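# Place the apple on the board and press it down

## Task

Pick the apple up off the plate and put it down on an uncovered wooden part of the cutting board, with a good margin from the knife and from every edge of the board. Then keep pressing it firmly and continuously down onto the board for several seconds. It fails if the board or the knife gets shifted, if the apple is pressed hard enough to be crushed, if anything is still in motion at the end, if the result only stays in place because the robot is holding it, or if anything the robot is touching at the end sinks more than about a fingernail's width once released.

## Robot and tools

ROBOT. A single six-joint arm ending in a five-finger right hand. Every command row is for this one arm. Joint load limits in N m: shoulder pan 132, shoulder lift 132, elbow 132, wrist 1/2/3 24.6 each (a carried object's weight counts).

SCENE FRAME. Origin on the table top directly under the arm base. +z is up, and +y is to the left when facing along +x. The base may be slightly tilted. Reported hand positions can be a little off, more so at long reach.

HAND POINT. A point fixed to the palm, 0.05 m in front of it, where index pad and thumb tip meet in a pinch. Its +z runs along the straightened fingers, +y points out of the palm, and +x runs across the palm toward the little finger. Straight fingers extend 0.06 to 0.07 m past it along +z. Across the palm the hand spans 0.08 m on the little-finger side; on the thumb side 0.02 m when the thumb is swung in front of the palm, up to 0.09 m otherwise. A wrist bracket on the little-finger side sits 0.03 m beyond the point along +y and 0.11 m out across the palm; it can collide.

ROW LAYOUT (used by both execute_actions and move). 14 numbers, each in [-1, 1]: dx, dy, dz, rx, ry, rz, little, ring, middle, index, thumb_bend, thumb_turn, force_limit, speed.
- dx..rz are an offset, not a pose: the target relative to the hand point's measured pose at the start of the action (for a call's first action, the last pose a result reported), expressed in the hand point's own axes. Scale: 1.0 = 0.6 m or 180 degrees. rx, ry, rz form one rotation vector. Every row in an action is measured from that same start pose, not from the row before.
- The six hand numbers are absolute targets: -1 open/straight, +1 fully closed. thumb_turn -1 puts the thumb beside the palm, +1 opposite the fingers. Pinch is roughly index +0.22, thumb_bend +0.75, thumb_turn +0.57.
- force_limit: closing motors stop at a fingertip load scaled linearly from about 0 N (-1) to 10 N (+1); 15 N for the two thumb motors. It does not limit opening.
- speed: linear from almost zero (-1) to full (+1); at full, a finger's whole travel takes 0.6 s.

TOOLS.
- execute_actions(actions): a list of actions run in sequence. Each action is a list of up to 15 rows, one per 1/30 s step; a short action repeats its final row for the remaining steps, so one action lasts 0.5 s. An empty list just reports state and images.
- move(target, speed, stop_force, blocking): target is one row as above, offsets taken from the pose in the latest result that shows one. The hand point follows a straight path to it lasting 0.5 to 10 s (cut short after 10 s). speed in m/s, 0.002 to 0.5, default 0.25; turning capped at twice that in rad/s. The path ignores obstacles; the hand lags, may drift, and can exceed speed near full arm extension. Hand numbers are sent when the move begins. stop_force in N, 9 to 40, not allowed in the first 0.2 s of a scene: the path halts when the wrist sensor reads that much extra push opposing the motion for 2 steps, then the hand backs to its pose 2 steps earlier and holds. The press can briefly reach double the setting, easing within about a second; fast moves still risk a fault, so press only at very low speed. It is measured along the line to target and is unreliable on rotating moves. Leave it out when moving away from something you press on. blocking=false returns after 0.5 s while the arm keeps going; not combinable with stop_force; poll with wait(0); other motion calls are refused until the move ends or you call stop.
- wait(seconds): 0 to 10; the arm holds its last command.
- stop(): brakes a running move; needs room.
- zoom_image(camera, region): region [x0, y0, x1, y1] in pixels, at most 504 by 504.
- show_instructions(): shows the reference images.
- finished_scene(scene): ends the given scene, irreversibly; the goal must already be met and stable.

MOTION LIMITS. Each step the commanded pose is clipped to 100 mm and 16 degrees from the measured pose; position wins over orientation if both cannot be met. Motion trails commands by about 0.17 s. After an action the arm only continues to the last clipped pose, so large moves need follow-up commands. The elbow cannot fully straighten.

RESULTS. State line: end_effector_position (m), end_effector_quat_wxyz, velocities (m/s, rad/s) in the scene frame. Hand target: where the controller is currently driving. pose unreachable: the clearance check altered or blocked the command (a base mount counts as arm). Wrist force and Wrist torque [x y z] are in the hand point's axes; a pressing force points from the surface into the arm; offset up to about 4 N, noise SD up to 2.4 N, saturation near 50 N; no reading is normal at first. hand_measured, hand_stopped_by (moving, target, force, stalled, fault), hand_load_n (positive pushes a finger open) follow the row's motor order. Loads near 0 mean the grip is lost. The move line gives the ending (done, off_target, moving, held, fault, contact; contact outranks held, done, off_target), the distance from target, and limits (paced = pose clipped; held = some steps blocked, after which motion may jump fast).

GRIPPING. With thumb_turn fully closed, a whole-hand wrap holds objects 0.035 to 0.08 m wide across the palm, centred on the wrist side of the hand point; swing the thumb before arriving. A motor moves only when its target changes by at least 0.01, then locks (holding at least 15 N). Resending the same values keeps a grip; to squeeze harder raise force_limit and send a more-closed target; to release send a more-open one. For a soft grip close at speed -0.9 or below.

FAULTS. Joint torque at its limit, or 150 N of external force on arm, hand or load, stops the arm for 10 s and drops the rest of the call. The arm is stiff: aiming even slightly into a hard surface can fault it. Motors heat while holding: warning at 70 °C, brakes at 85 °C.

CAMERAS. cam_head_left (672x504), cam_head_right (672x504), cam_wrist (504x504 fisheye), with supplied calibration that may be slightly off.

AVOID. Dropping the apple, sweeping anything off the table, shoving the board or knife, crushing the apple, fast impacts, and ending with anything still moving or supported only by the hand. Loose items may occasionally get nudged by outside pushes.

Each tool is called after ">>>" as name([rows], argument=value, ...), one row to a line, values as JSON.

## Session

>>> execute_actions(actions=[])

Scene clock: 0.00 s.
end_effector_position=(+0.8441, -0.1627, +0.2789) hand_measured=(-1.000, -1.000, -1.000, -1.000, -1.000, -1.000) hand_load_n=(+0.0, +0.0, +0.0, +0.0, +0.0, +0.0) hand_stopped_by=(target, target, target, target, target, target) hand_force_limit=0.00 hand_speed=-0.80 end_effector_quat_wxyz=(-0.257, +0.675, -0.504, +0.474) end_effector_velocity=(+0.000, +0.001, +0.000) end_effector_angular_velocity=(-0.000, -0.000, -0.000)
Joint positions: [-0.612 -1.732  1.655 -0.493  1.238 -3.458]
Joint velocities: [ 0.002 -0.001 -0.     0.001  0.002 -0.001]
Motor temperatures (°C, as the motors report them): [23 24 26 29 35 32]
Wrist force (N, on the end effector, along its own x y z axes, offset not removed): no reading
Wrist torque (N m, same axes, about the end effector's origin, offset not removed): no reading
Hand target: +0.844, -0.163, +0.279; -0.257, +0.675, -0.504, +0.474
camera_calibration (this result's frames):
cam_wrist: T_world_to_cam=[[-0.377282, -0.237168, -0.895215, 0.552685], [-0.424705, 0.90332, -0.0603261, 0.540047], [0.822973, 0.357442, -0.441533, -0.387567], [0, 0, 0, 1]] pos_world=[0.756836, -0.218223, 0.356227]

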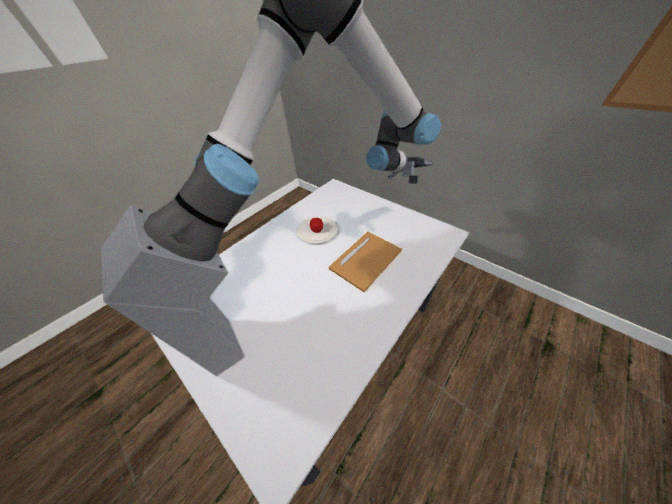

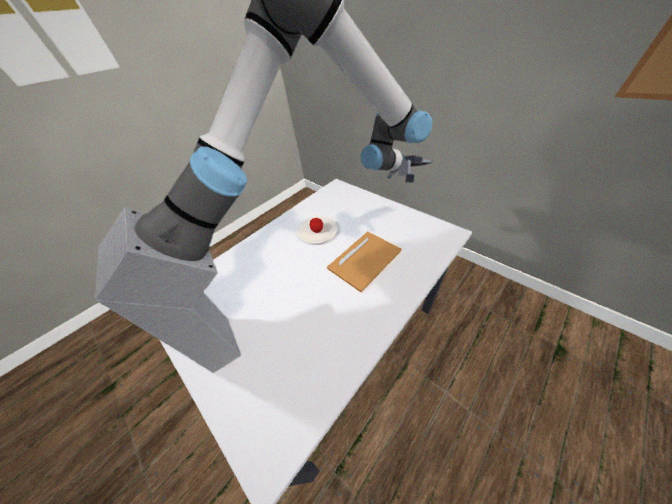

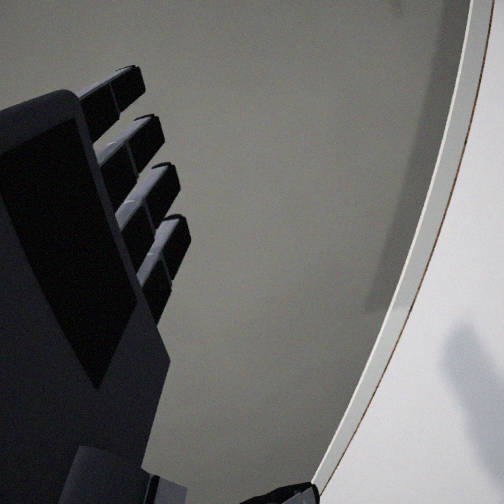

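>>> zoom_image(camera="cam_head_left", region=[280, 200, 420, 305])

>>> zoom_image(camera="cam_head_right", region=[280, 200, 420, 305])

Region (280, 200, 420, 305) of cam_head_left's 672x504 image, scaled by 3.600, with more detail than that image has; it fills the top 378 rows of this view, and the rest is white.

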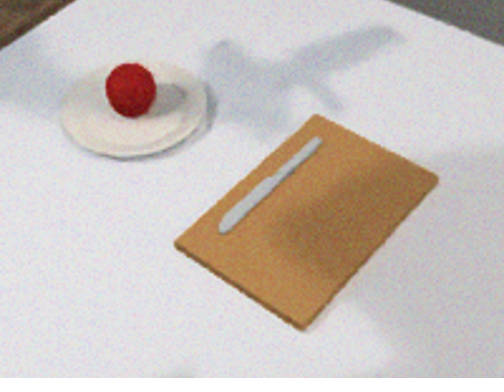

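Region (280, 200, 420, 305) of cam_head_right's 672x504 image, scaled by 3.600, with more detail than that image has; it fills the top 378 rows of this view, and the rest is white.

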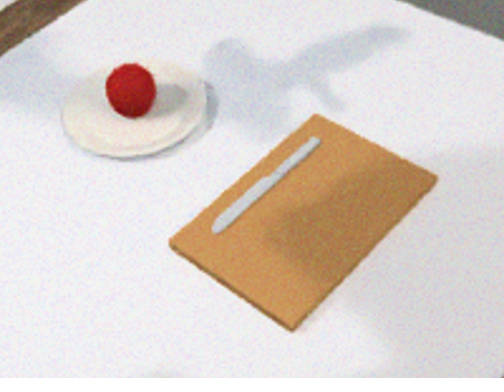

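>>> move(target=[-0.6750,0.2479,-0.4230,-0.0526,-0.0525,0.1137,-1,-1,-1,-1,-1,1,0,0.5], speed=0.35)

Scene clock: 8.50 s.
end_effector_position=(+0.5334, +0.1907, +0.1088) hand_measured=(-1.000, -1.000, -1.000, -1.000, -1.000, +1.000) hand_load_n=(+0.0, +0.0, +0.0, +0.0, +0.0, +0.0) hand_stopped_by=(target, target, target, target, target, target) hand_force_limit=0.00 hand_speed=0.50 end_effector_quat_wxyz=(-0.320, +0.630, -0.630, +0.321) end_effector_velocity=(-0.001, +0.002, -0.002) end_effector_angular_velocity=(+0.000, -0.001, -0.002)
Joint positions: [-0.014 -1.307  2.228 -1.245  1.67  -3.382]
Joint velocities: [ 0.003  0.007 -0.002 -0.006  0.004  0.   ]
Motor temperatures (°C, as the motors report them): [23 24 26 29 35 32]
Wrist force (N, on the end effector, along its own x y z axes, offset not removed): [1.7 3.3 2.8]
Wrist torque (N m, same axes, about the end effector's origin, offset not removed): [0.29 -0.51 0.39]
Hand target: +0.533, +0.191, +0.109; -0.321, +0.630, -0.630, +0.321
Off the commanded pose: 0.000 m, 0 deg.
move: done
camera_calibration (this result's frames):
cam_wrist: T_world_to_cam=[[-0.526681, 0.137838, -0.838813, 0.36911], [-0.330558, 0.875894, 0.351484, -0.0111961], [0.783159, 0.462397, -0.415753, -0.33487], [0, 0, 0, 1]] pos_world=[0.452958, 0.113772, 0.174326]

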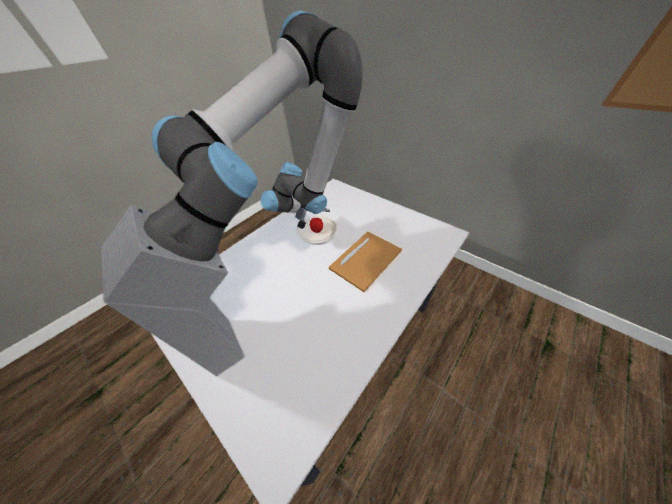

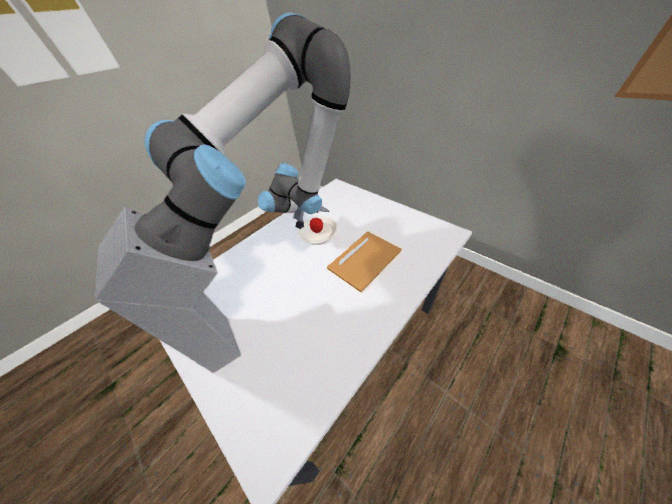

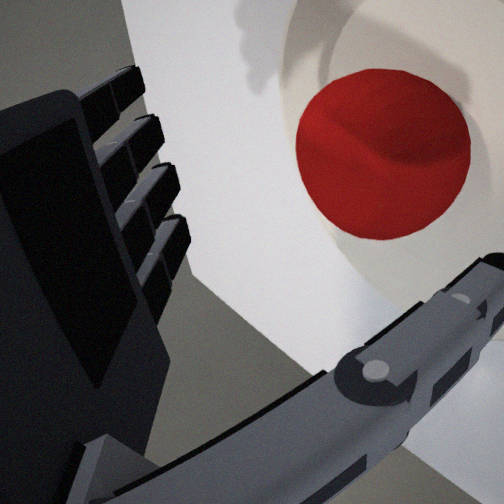

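>>> move(target=[0.0085,0.0635,0.1150,0,0,0,-0.78,-0.78,-0.78,-0.78,-1,1,0,0.0], speed=0.1)

Scene clock: 11.93 s.
end_effector_position=(+0.5666, +0.1854, +0.0376) hand_measured=(-0.780, -0.780, -0.780, -0.780, -1.000, +1.000) hand_load_n=(+0.0, +0.0, +0.0, +0.0, +0.0, +0.0) hand_stopped_by=(target, target, target, target, target, target) hand_force_limit=0.00 hand_speed=0.00 end_effector_quat_wxyz=(-0.320, +0.630, -0.630, +0.321) end_effector_velocity=(+0.001, -0.001, -0.002) end_effector_angular_velocity=(-0.001, -0.000, -0.001)
Joint positions: [-0.061 -1.16   2.047 -1.21   1.627 -3.367]
Joint velocities: [-0.001  0.004 -0.006  0.002  0.     0.   ]
Motor temperatures (°C, as the motors report them): [23 24 26 29 35 32]
Wrist force (N, on the end effector, along its own x y z axes, offset not removed): [-3.8 -0.1 0.4]
Wrist torque (N m, same axes, about the end effector's origin, offset not removed): [-0.05 0.36 -0.08]
Hand target: +0.567, +0.185, +0.037; -0.320, +0.630, -0.630, +0.321
Off the commanded pose: 0.000 m, 0 deg.
move: done
camera_calibration (this result's frames):
cam_wrist: T_world_to_cam=[[-0.526687, 0.137848, -0.838808, 0.327555], [-0.330551, 0.875892, 0.351495, 0.029388], [0.783158, 0.462397, -0.415755, -0.388031], [0, 0, 0, 1]] pos_world=[0.486123, 0.108531, 0.1031]

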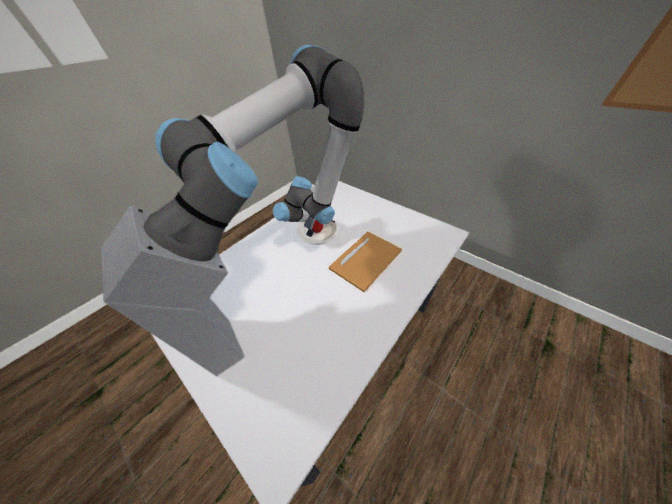

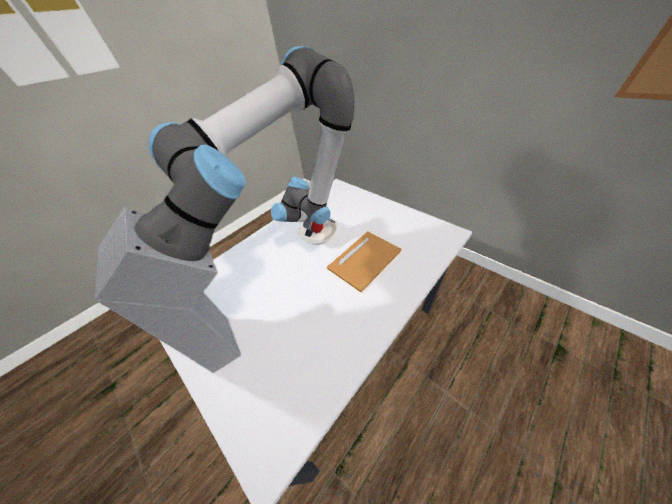

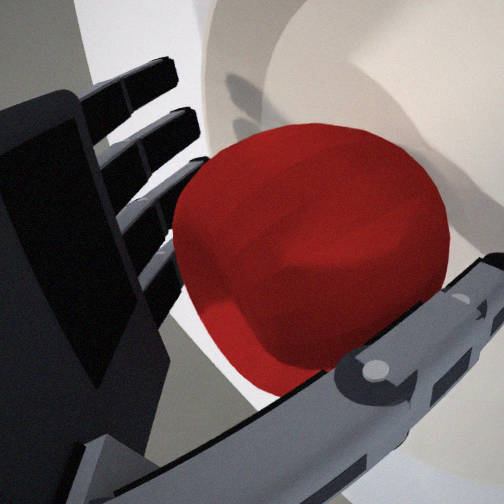

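>>> execute_actions([
  [[0,0,0,0,0,0,-0.45,-0.2,-0.32,-0.28,-0.8,1,-0.1,-0.1],[0,0,0,0,0,0,-0.45,-0.2,-0.32,-0.28,-0.8,1,-0.1,-0.1],[0,0,0,0,0,0,-0.45,-0.2,-0.32,-0.28,-0.8,1,-0.1,-0.1],[0,0,0,0,0,0,-0.45,-0.2,-0.32,-0.28,-0.8,1,-0.1,-0.1],[0,0,0,0,0,0,-0.45,-0.2,-0.32,-0.28,-0.8,1,-0.1,-0.1],[0,0,0,0,0,0,-0.45,-0.2,-0.32,-0.28,-0.8,1,-0.1,-0.1],[0,0,0,0,0,0,-0.45,-0.2,-0.32,-0.28,-0.8,1,-0.1,-0.1],[0,0,0,0,0,0,-0.45,-0.2,-0.32,-0.28,-0.8,1,-0.1,-0.1],[0,0,0,0,0,0,-0.45,-0.2,-0.32,-0.28,-0.8,1,-0.1,-0.1],[0,0,0,0,0,0,-0.45,-0.2,-0.32,-0.28,-0.8,1,-0.1,-0.1],[0,0,0,0,0,0,-0.45,-0.2,-0.32,-0.28,-0.8,1,-0.1,-0.1],[0,0,0,0,0,0,-0.45,-0.2,-0.32,-0.28,-0.8,1,-0.1,-0.1],[0,0,0,0,0,0,-0.45,0.2,0.2,0.2,-0.75,1,-0.1,-0.75]],
  [[0,0,0,0,0,0,-0.45,0.2,0.2,0.2,-0.75,1,-0.1,-0.75]],
])

Scene clock: 14.27 s.
end_effector_position=(+0.5665, +0.1854, +0.0376) hand_measured=(-0.450, -0.046, -0.184, -0.158, -0.758, +1.000) hand_load_n=(+0.0, +5.0, +3.0, +2.5, +8.0, +2.5) hand_stopped_by=(target, force, force, force, force, target) hand_force_limit=-0.10 hand_speed=-0.75 end_effector_quat_wxyz=(-0.320, +0.630, -0.630, +0.321) end_effector_velocity=(+0.000, -0.000, +0.000) end_effector_angular_velocity=(-0.000, -0.001, -0.000)
Joint positions: [-0.061 -1.16   2.047 -1.21   1.627 -3.367]
Joint velocities: [-0.    -0.     0.    -0.001 -0.     0.   ]
Motor temperatures (°C, as the motors report them): [23 24 26 29 35 32]
Wrist force (N, on the end effector, along its own x y z axes, offset not removed): [-0.1 0.6 4.1]
Wrist torque (N m, same axes, about the end effector's origin, offset not removed): [-0.35 -0.08 0.10]
Hand target: +0.567, +0.185, +0.038; -0.320, +0.630, -0.630, +0.321
Off the commanded pose: 0.000 m, 0 deg.
camera_calibration (this result's frames):
cam_wrist: T_world_to_cam=[[-0.526828, 0.137841, -0.838721, 0.327579], [-0.330523, 0.875877, 0.35156, 0.0293919], [0.783075, 0.462428, -0.415877, -0.387954], [0, 0, 0, 1]] pos_world=[0.48609, 0.108504, 0.103073]

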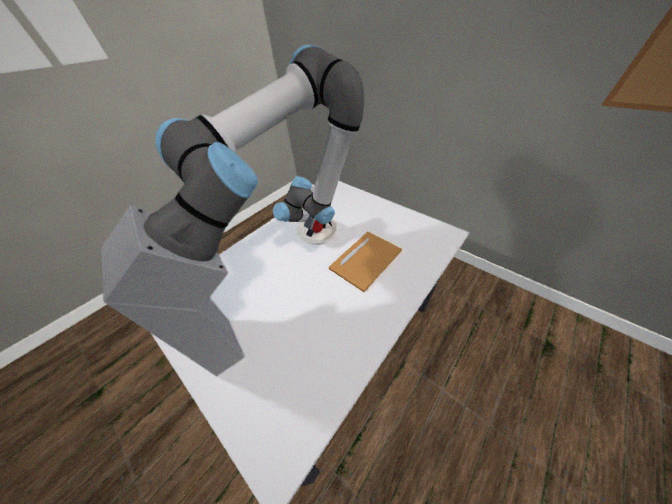

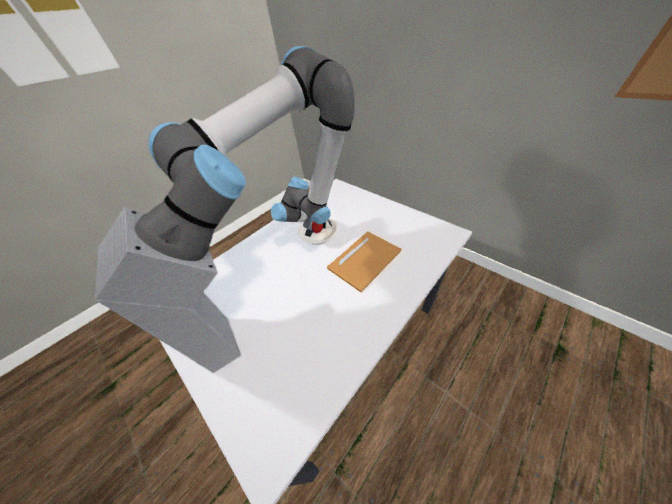

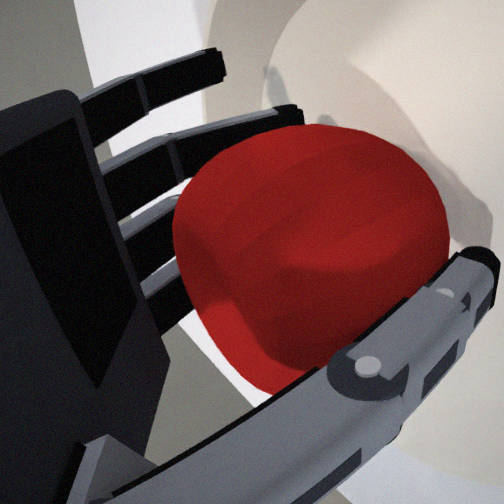

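>>> move(target=[0.03,-0.0742,-0.0539,0,0,0,-0.45,0.2,0.2,0.25,-0.75,1,-0.1,-0.85], speed=0.12)

Scene clock: 15.97 s.
end_effector_position=(+0.5666, +0.1676, +0.0924) hand_measured=(-0.450, -0.046, -0.184, -0.144, -0.758, +1.000) hand_load_n=(+0.0, +4.0, +2.0, +6.5, +9.0, +1.5) hand_stopped_by=(target, force, force, force, force, target) hand_force_limit=-0.10 hand_speed=-0.85 end_effector_quat_wxyz=(-0.320, +0.630, -0.630, +0.321) end_effector_velocity=(+0.000, -0.001, +0.002) end_effector_angular_velocity=(-0.000, +0.000, -0.001)
Joint positions: [-0.075 -1.316  2.153 -1.159  1.613 -3.363]
Joint velocities: [-0.001 -0.006  0.003  0.003  0.     0.001]
Motor temperatures (°C, as the motors report them): [23 24 26 29 35 32]
Wrist force (N, on the end effector, along its own x y z axes, offset not removed): [-1.1 1.1 4.1]
Wrist torque (N m, same axes, about the end effector's origin, offset not removed): [-0.28 -0.16 0.23]
Hand target: +0.567, +0.168, +0.093; -0.320, +0.630, -0.630, +0.321
Off the commanded pose: 0.000 m, 0 deg.
move: done
camera_calibration (this result's frames):
cam_wrist: T_world_to_cam=[[-0.526827, 0.137838, -0.838721, 0.376094], [-0.330512, 0.875885, 0.35155, 0.0257357], [0.78308, 0.462413, -0.415883, -0.357017], [0, 0, 0, 1]] pos_world=[0.486215, 0.0907078, 0.157913]

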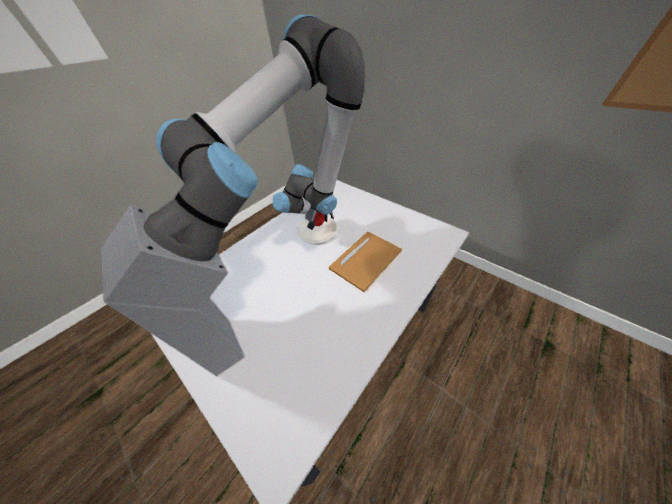

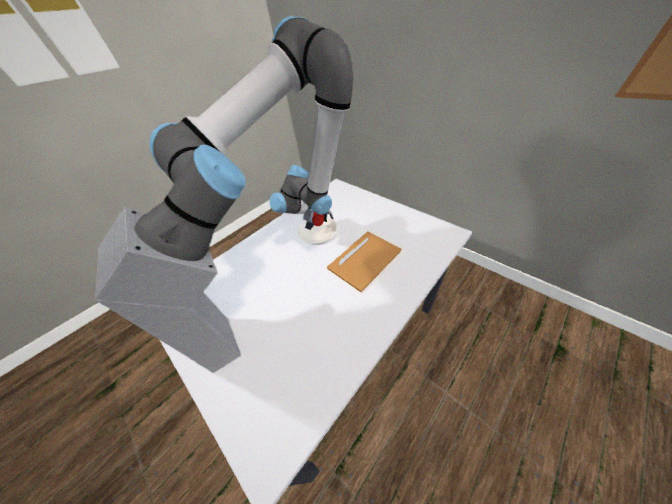

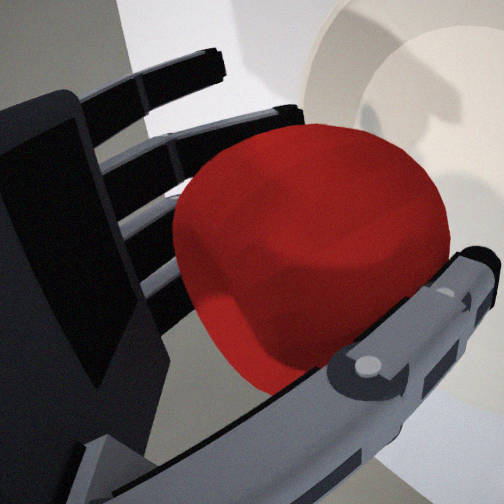

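>>> move(target=[0.5493,0.0141,0.0214,0,0,0,-0.45,0.2,0.2,0.25,-0.75,1,-0.1,-0.85], speed=0.28)

Scene clock: 18.53 s.
end_effector_position=(+0.5720, -0.1617, +0.0787) hand_measured=(-0.450, -0.046, -0.184, -0.144, -0.758, +1.000) hand_load_n=(+0.0, +4.0, +2.0, +6.5, +9.0, +1.5) hand_stopped_by=(target, force, force, force, force, target) hand_force_limit=-0.10 hand_speed=-0.85 end_effector_quat_wxyz=(-0.320, +0.630, -0.630, +0.321) end_effector_velocity=(+0.000, -0.001, -0.000) end_effector_angular_velocity=(+0.003, -0.000, +0.002)
Joint positions: [-0.858 -1.44   2.112 -1.096  0.879 -3.069]
Joint velocities: [-0.004  0.002 -0.003 -0.001 -0.006  0.003]
Motor temperatures (°C, as the motors report them): [23 24 26 29 35 32]
Wrist force (N, on the end effector, along its own x y z axes, offset not removed): [-1.7 1.3 3.2]
Wrist torque (N m, same axes, about the end effector's origin, offset not removed): [-0.05 0.12 0.10]
Hand target: +0.572, -0.162, +0.079; -0.320, +0.630, -0.630, +0.321
Off the commanded pose: 0.001 m, 0 deg.
move: done
camera_calibration (this result's frames):
cam_wrist: T_world_to_cam=[[-0.527064, 0.137897, -0.838563, 0.41295], [-0.330224, 0.875971, 0.351606, 0.320618], [0.783042, 0.462233, -0.416156, -0.214678], [0, 0, 0, 1]] pos_world=[0.491629, -0.238566, 0.144214]

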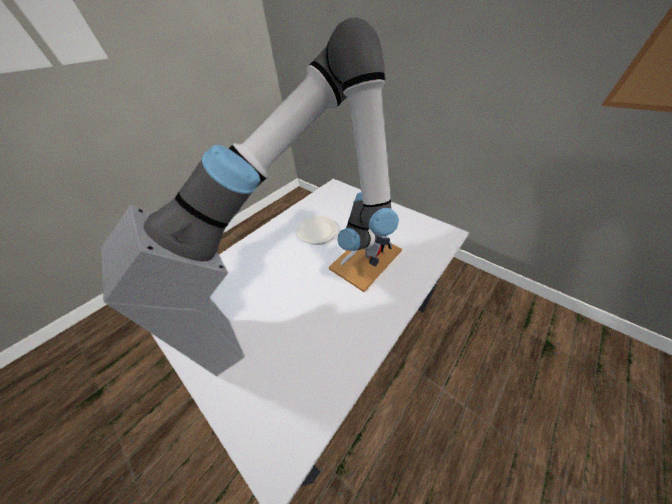

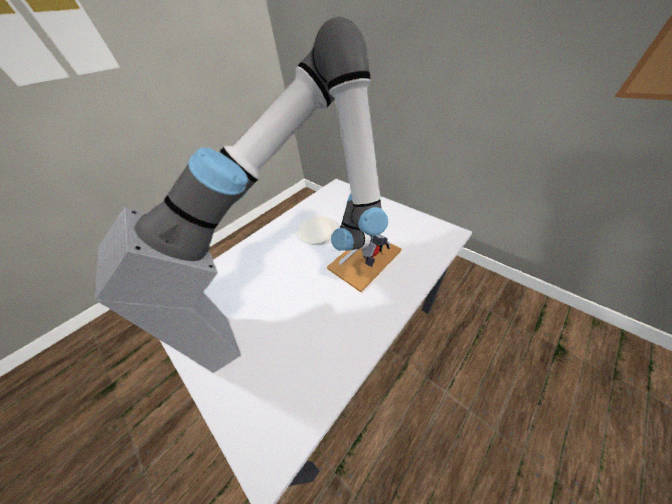

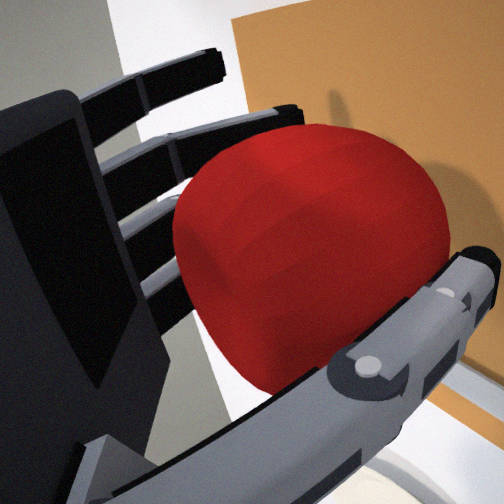

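>>> move(target=[-0.003,0.0387,0.0281,0,0,0,-0.45,0.2,0.2,0.25,-0.75,1,-0.1,-0.85], speed=0.07)

>>> move(target=[0,0.0135,0.0098,0,0,0,-0.45,0.2,0.2,0.25,-0.75,1,-0.1,-0.85], speed=0.006, stop_force=9)

Scene clock: 21.23 s.
end_effector_position=(+0.5720, -0.1600, +0.0502) hand_measured=(-0.450, -0.046, -0.184, -0.144, -0.758, +1.000) hand_load_n=(+0.0, +4.0, +2.0, +6.5, +9.0, +1.5) hand_stopped_by=(target, force, force, force, force, target) hand_force_limit=-0.10 hand_speed=-0.85 end_effector_quat_wxyz=(-0.320, +0.630, -0.630, +0.321) end_effector_velocity=(-0.001, +0.001, -0.002) end_effector_angular_velocity=(+0.001, +0.002, -0.001)
Joint positions: [-0.826 -1.361  2.068 -1.12   0.907 -3.085]
Joint velocities: [ 0.002  0.005 -0.001 -0.002  0.002 -0.001]
Motor temperatures (°C, as the motors report them): [23 24 26 29 35 32]
Wrist force (N, on the end effector, along its own x y z axes, offset not removed): [0.1 1.4 5.0]
Wrist torque (N m, same axes, about the end effector's origin, offset not removed): [-0.42 -0.21 0.34]
Hand target: +0.572, -0.160, +0.050; -0.320, +0.630, -0.630, +0.321
Off the commanded pose: 0.000 m, 0 deg.
move: done
camera_calibration (this result's frames):
cam_wrist: T_world_to_cam=[[-0.527057, 0.137891, -0.838568, 0.388774], [-0.330241, 0.875965, 0.351604, 0.329091], [0.78304, 0.462245, -0.416147, -0.227271], [0, 0, 0, 1]] pos_world=[0.491547, -0.236826, 0.115725]

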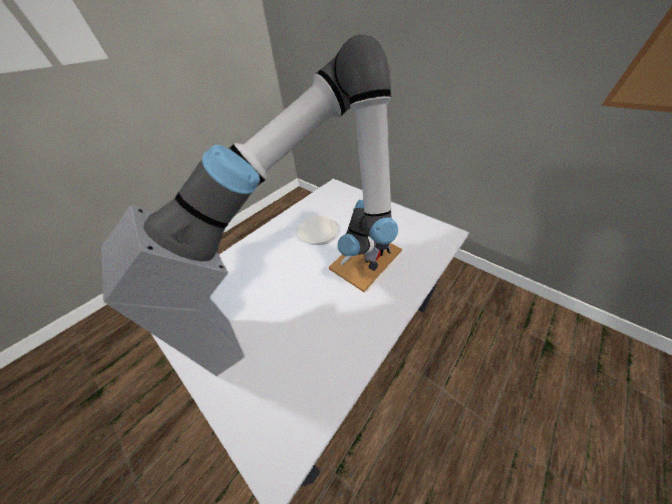

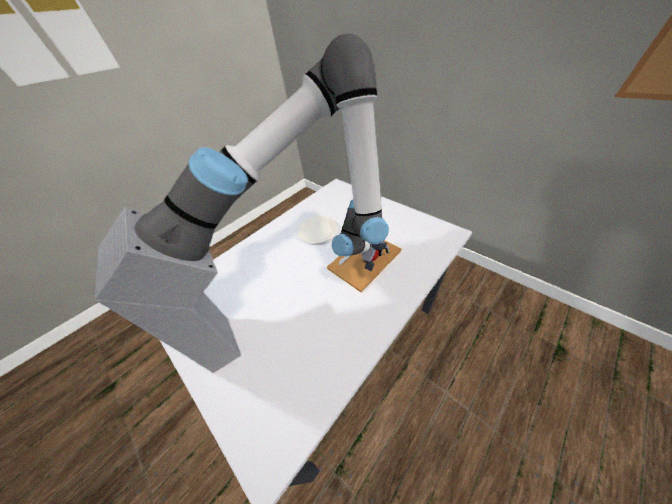

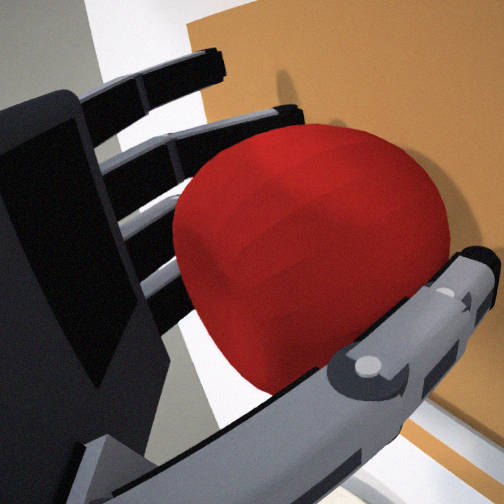

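Scene clock: 22.57 s.
end_effector_position=(+0.5721, -0.1599, +0.0445) hand_measured=(-0.450, -0.046, -0.184, -0.144, -0.758, +1.000) hand_load_n=(+0.0, +3.0, +1.0, +5.5, +9.0, +0.5) hand_stopped_by=(target, force, force, force, force, target) hand_force_limit=-0.10 hand_speed=-0.85 end_effector_quat_wxyz=(-0.320, +0.630, -0.630, +0.321) end_effector_velocity=(+0.001, -0.001, +0.002) end_effector_angular_velocity=(-0.003, -0.002, -0.001)
Joint positions: [-0.821 -1.345  2.058 -1.124  0.912 -3.088]
Joint velocities: [-0.002 -0.006  0.003 -0.     0.001  0.001]
Motor temperatures (°C, as the motors report them): [23 24 26 29 35 32]
Wrist force (N, on the end effector, along its own x y z axes, offset not removed): [1.0 0.6 -2.7]
Wrist torque (N m, same axes, about the end effector's origin, offset not removed): [0.06 -0.29 0.19]
Hand target: +0.572, -0.160, +0.045; -0.320, +0.630, -0.630, +0.321
Off the commanded pose: 0.004 m, 0 deg.
move: contact
camera_calibration (this result's frames):
cam_wrist: T_world_to_cam=[[-0.526821, 0.137619, -0.838761, 0.383897], [-0.330446, 0.876017, 0.351283, 0.33126], [0.783112, 0.462229, -0.416029, -0.229787], [0, 0, 0, 1]] pos_world=[0.491658, -0.236807, 0.110034]

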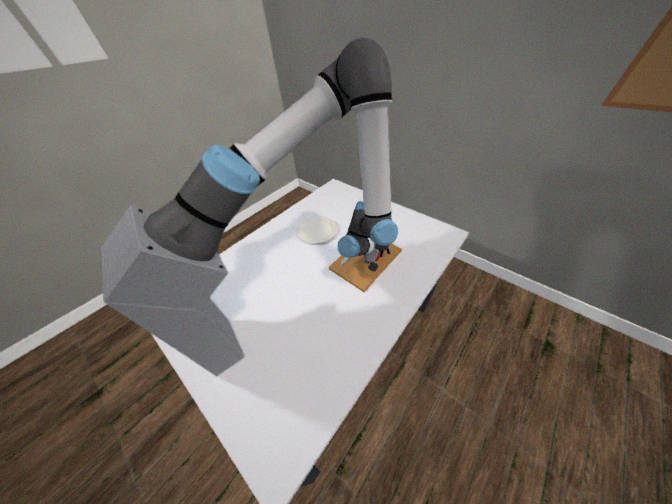

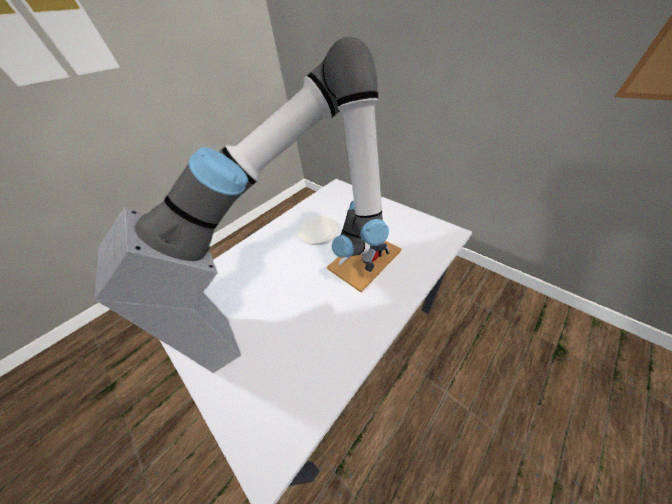

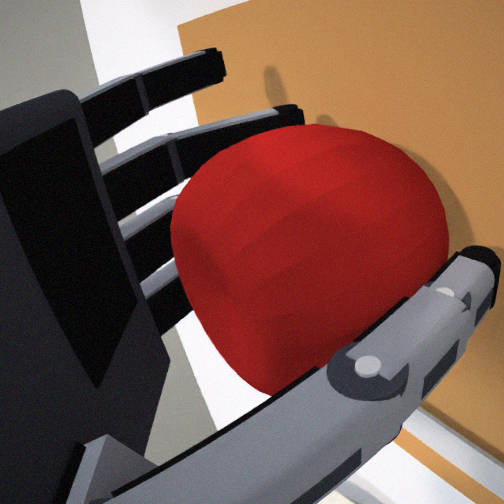

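The apple touched down at the same height as in scene 1. I'll release it the same way.

>>> execute_actions([
  [[0,0,0,0,0,0,-0.5,-0.3,-0.4,-0.35,-0.85,1,-0.1,-0.6],[0,0,0,0,0,0,-0.5,-0.3,-0.4,-0.35,-0.85,1,-0.1,-0.6],[0,0,0,0,0,0,-0.5,-0.3,-0.4,-0.35,-0.85,1,-0.1,-0.6],[0,0,0,0,0,0,-0.5,-0.3,-0.4,-0.35,-0.85,1,-0.1,-0.6],[0,0,0,0,0,0,-0.5,-0.3,-0.4,-0.35,-0.85,1,-0.1,-0.6],[0,0,0,0,0,0,-0.5,-0.3,-0.4,-0.35,-0.85,1,-0.1,-0.6],[0,0,0,0,0,0,-1,-1,-1,-1,-1,1,-0.1,0.2]],
  [[0,-0.008,-0.006,0,0,0,-1,-1,-1,-1,-1,-1,-0.1,1.0]],
])

Scene clock: 24.23 s.
end_effector_position=(+0.5720, -0.1599, +0.0504) hand_measured=(-1.000, -1.000, -1.000, -1.000, -1.000, -0.130) hand_load_n=(+0.0, +0.0, +0.0, +0.0, +0.0, +0.0) hand_stopped_by=(target, target, target, target, target, moving) hand_force_limit=-0.10 hand_speed=1.00 end_effector_quat_wxyz=(-0.320, +0.630, -0.630, +0.321) end_effector_velocity=(-0.001, -0.001, +0.001) end_effector_angular_velocity=(-0.000, +0.001, -0.001)
Joint positions: [-0.826 -1.361  2.068 -1.12   0.907 -3.085]
Joint velocities: [-0.002 -0.002  0.002  0.001 -0.001  0.   ]
Motor temperatures (°C, as the motors report them): [23 24 26 29 35 32]
Wrist force (N, on the end effector, along its own x y z axes, offset not removed): [2.4 0.7 2.3]
Wrist torque (N m, same axes, about the end effector's origin, offset not removed): [0.03 -0.62 0.21]
Hand target: +0.572, -0.160, +0.051; -0.320, +0.630, -0.630, +0.321
Off the commanded pose: 0.000 m, 0 deg.
camera_calibration (this result's frames):
cam_wrist: T_world_to_cam=[[-0.526845, 0.137636, -0.838744, 0.38882], [-0.330418, 0.876021, 0.3513, 0.329134], [0.783109, 0.462216, -0.416049, -0.227262], [0, 0, 0, 1]] pos_world=[0.49157, -0.2368, 0.115943]

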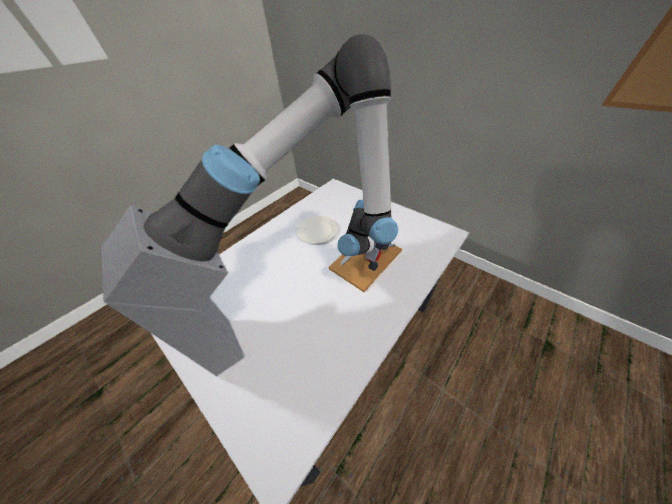

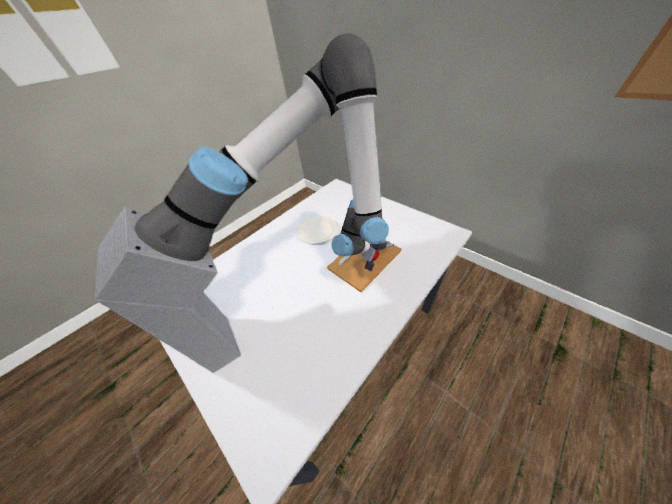

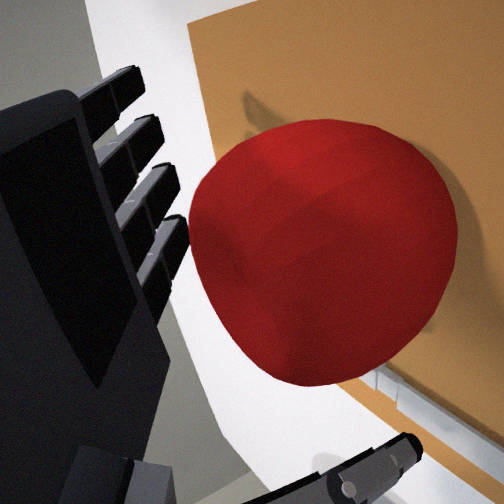

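>>> move(target=[-0.0288,-0.0166,0.0662,0.1278,0,0,-1,-1,-1,-1,-1,-1,-0.1,1.0], speed=0.2)

Scene clock: 27.10 s.
end_effector_position=(+0.6098, -0.1426, +0.0352) hand_measured=(-1.000, -1.000, -1.000, -1.000, -1.000, -1.000) hand_load_n=(+0.0, +0.0, +0.0, +0.0, +0.0, +0.0) hand_stopped_by=(target, target, target, target, target, target) hand_force_limit=-0.10 hand_speed=1.00 end_effector_quat_wxyz=(-0.439, +0.554, -0.554, +0.439) end_effector_velocity=(+0.001, -0.001, -0.001) end_effector_angular_velocity=(-0.001, -0.013, -0.000)
Joint positions: [-0.744 -1.106  2.072 -1.824  1.04  -2.873]
Joint velocities: [ 0.001  0.011 -0.005 -0.02   0.005  0.005]
Motor temperatures (°C, as the motors report them): [23 24 26 29 35 32]
Wrist force (N, on the end effector, along its own x y z axes, offset not removed): [-0.8 -0.1 2.3]
Wrist torque (N m, same axes, about the end effector's origin, offset not removed): [-0.34 -0.07 0.28]
Hand target: +0.610, -0.143, +0.035; -0.440, +0.554, -0.553, +0.440
Off the commanded pose: 0.000 m, 0 deg.
move: done
camera_calibration (this result's frames):
cam_wrist: T_world_to_cam=[[-0.158904, 0.137294, -0.977701, 0.174063], [-0.441999, 0.87561, 0.194795, 0.40531], [0.882829, 0.463096, -0.0784545, -0.343744], [0, 0, 0, 1]] pos_world=[0.510273, -0.219604, 0.0642616]

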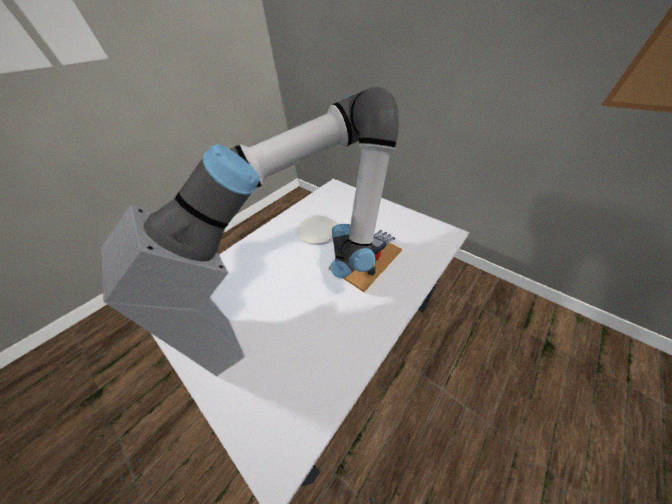

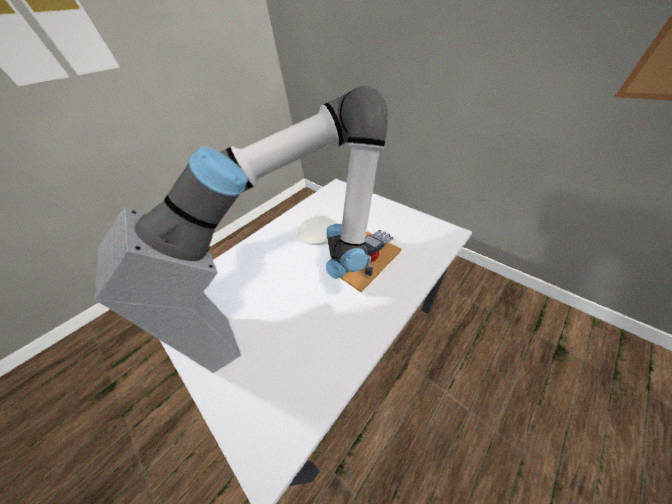

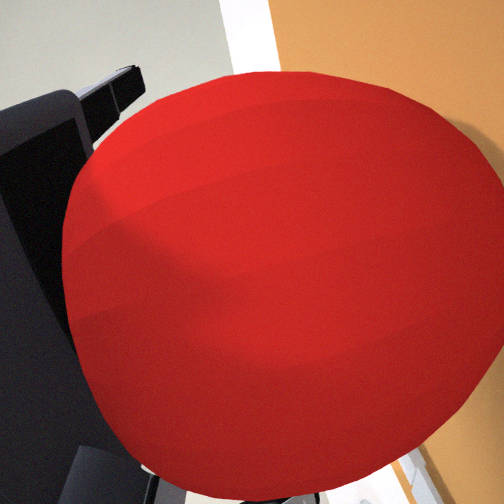

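>>> move(target=[0,0.0146,0.0034,0,0,0,-1,-1,-1,-1,-1,-1,-0.1,1.0], speed=0.003, stop_force=12)

>>> wait(seconds=0.6)

Scene clock: 29.97 s.
end_effector_position=(+0.6099, -0.1426, +0.0296) hand_measured=(-1.000, -1.000, -1.000, -1.000, -1.000, -1.000) hand_load_n=(+0.0, +0.0, +0.0, +0.0, +0.0, +0.0) hand_stopped_by=(target, target, target, target, target, target) hand_force_limit=-0.10 hand_speed=1.00 end_effector_quat_wxyz=(-0.439, +0.554, -0.553, +0.440) end_effector_velocity=(-0.000, +0.001, +0.001) end_effector_angular_velocity=(+0.001, +0.001, -0.000)
Joint positions: [-0.74  -1.091  2.059 -1.825  1.043 -2.876]
Joint velocities: [-0.    -0.003  0.003  0.001 -0.001  0.001]
Motor temperatures (°C, as the motors report them): [23 24 26 29 35 32]
Wrist force (N, on the end effector, along its own x y z axes, offset not removed): [-0.1 -13.1 -0.4]
Wrist torque (N m, same axes, about the end effector's origin, offset not removed): [-0.51 -0.08 -0.25]
Hand target: +0.610, -0.143, +0.030; -0.439, +0.554, -0.553, +0.440
Off the commanded pose: 0.003 m, 0 deg.
move: contact
camera_calibration (this result's frames):
cam_wrist: T_world_to_cam=[[-0.158182, 0.13716, -0.977837, 0.168123], [-0.442193, 0.87561, 0.194353, 0.406591], [0.882861, 0.463136, -0.0778545, -0.344332], [0, 0, 0, 1]] pos_world=[0.510382, -0.219602, 0.0585675]

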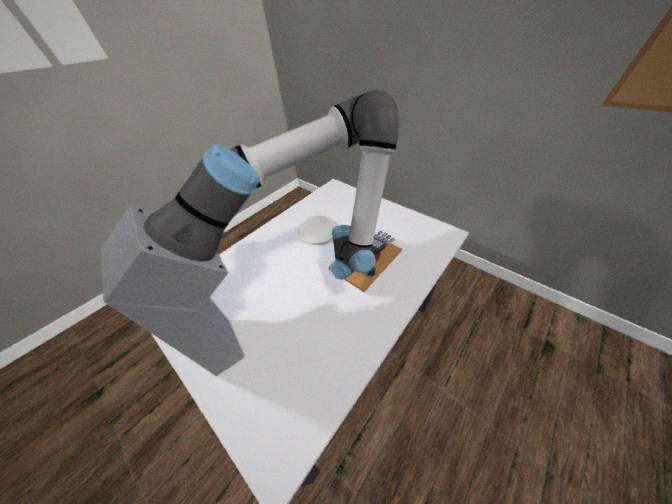

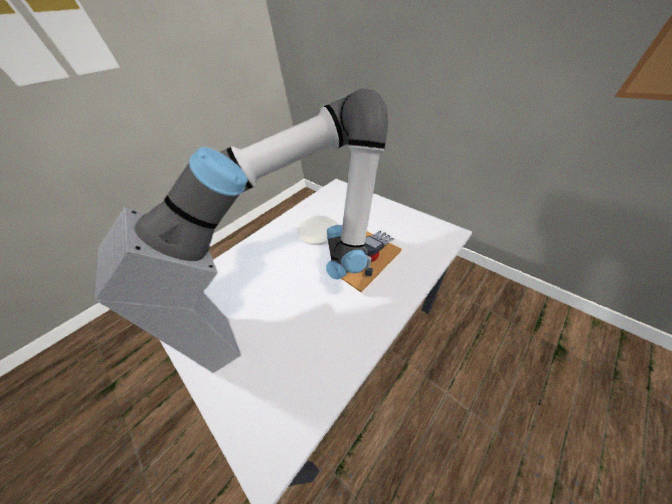

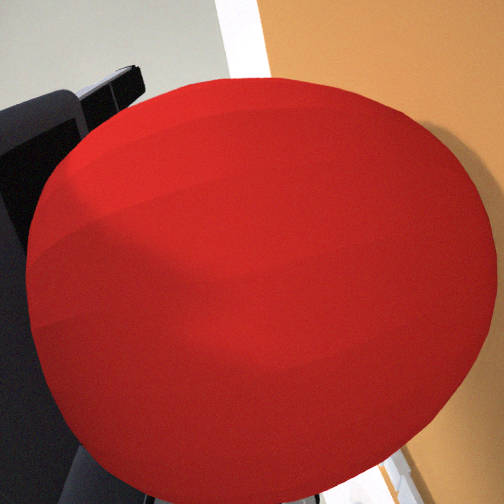

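Scene clock: 30.57 s.
end_effector_position=(+0.6099, -0.1427, +0.0297) hand_measured=(-1.000, -1.000, -1.000, -1.000, -1.000, -1.000) hand_load_n=(+0.0, +0.0, +0.0, +0.0, +0.0, +0.0) hand_stopped_by=(target, target, target, target, target, target) hand_force_limit=-0.10 hand_speed=1.00 end_effector_quat_wxyz=(-0.439, +0.554, -0.554, +0.440) end_effector_velocity=(-0.000, -0.000, -0.000) end_effector_angular_velocity=(+0.001, +0.001, -0.000)
Joint positions: [-0.74  -1.092  2.06  -1.825  1.043 -2.876]
Joint velocities: [-0.     0.001 -0.     0.001 -0.001  0.   ]
Motor temperatures (°C, as the motors report them): [23 24 26 29 35 32]
Wrist force (N, on the end effector, along its own x y z axes, offset not removed): [-1.4 -6.4 2.2]
Wrist torque (N m, same axes, about the end effector's origin, offset not removed): [-0.19 0.18 -0.06]
Hand target: +0.610, -0.143, +0.030; -0.439, +0.554, -0.553, +0.440
Off the commanded pose: 0.004 m, 0 deg.
wait: 0.60 s; at rest by 0.17 s
camera_calibration (this result's frames):
cam_wrist: T_world_to_cam=[[-0.15826, 0.137251, -0.977812, 0.168329], [-0.442135, 0.875614, 0.194466, 0.406517], [0.882876, 0.463101, -0.0778912, -0.344287], [0, 0, 0, 1]] pos_world=[0.510337, -0.219615, 0.0587236]

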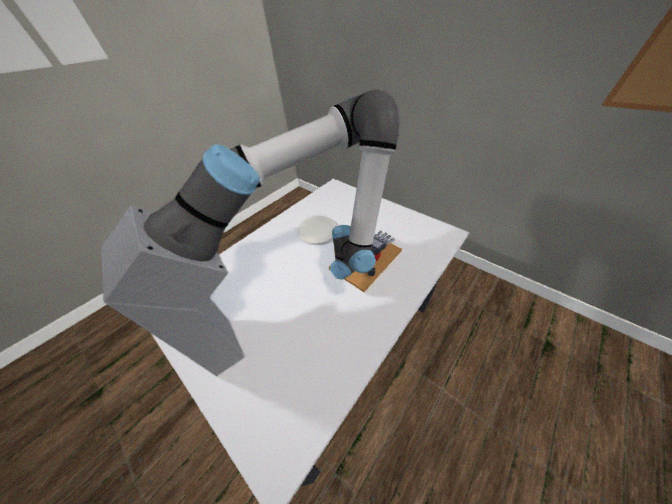

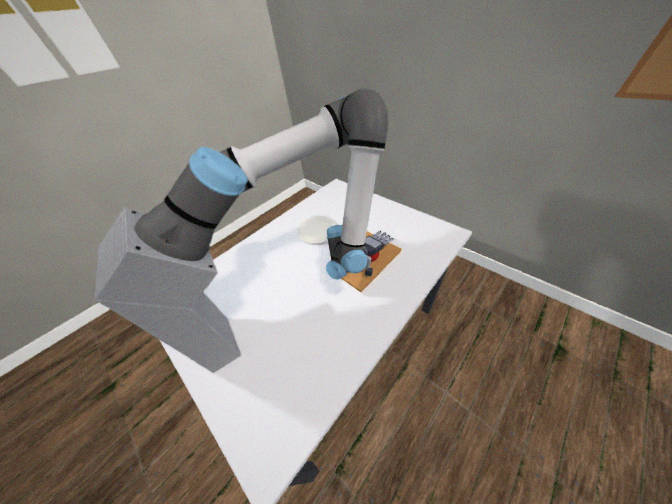

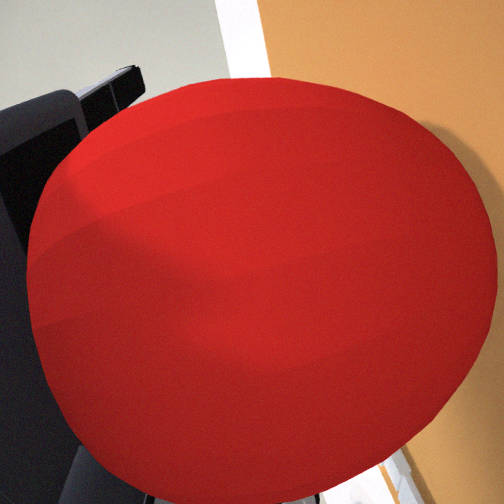

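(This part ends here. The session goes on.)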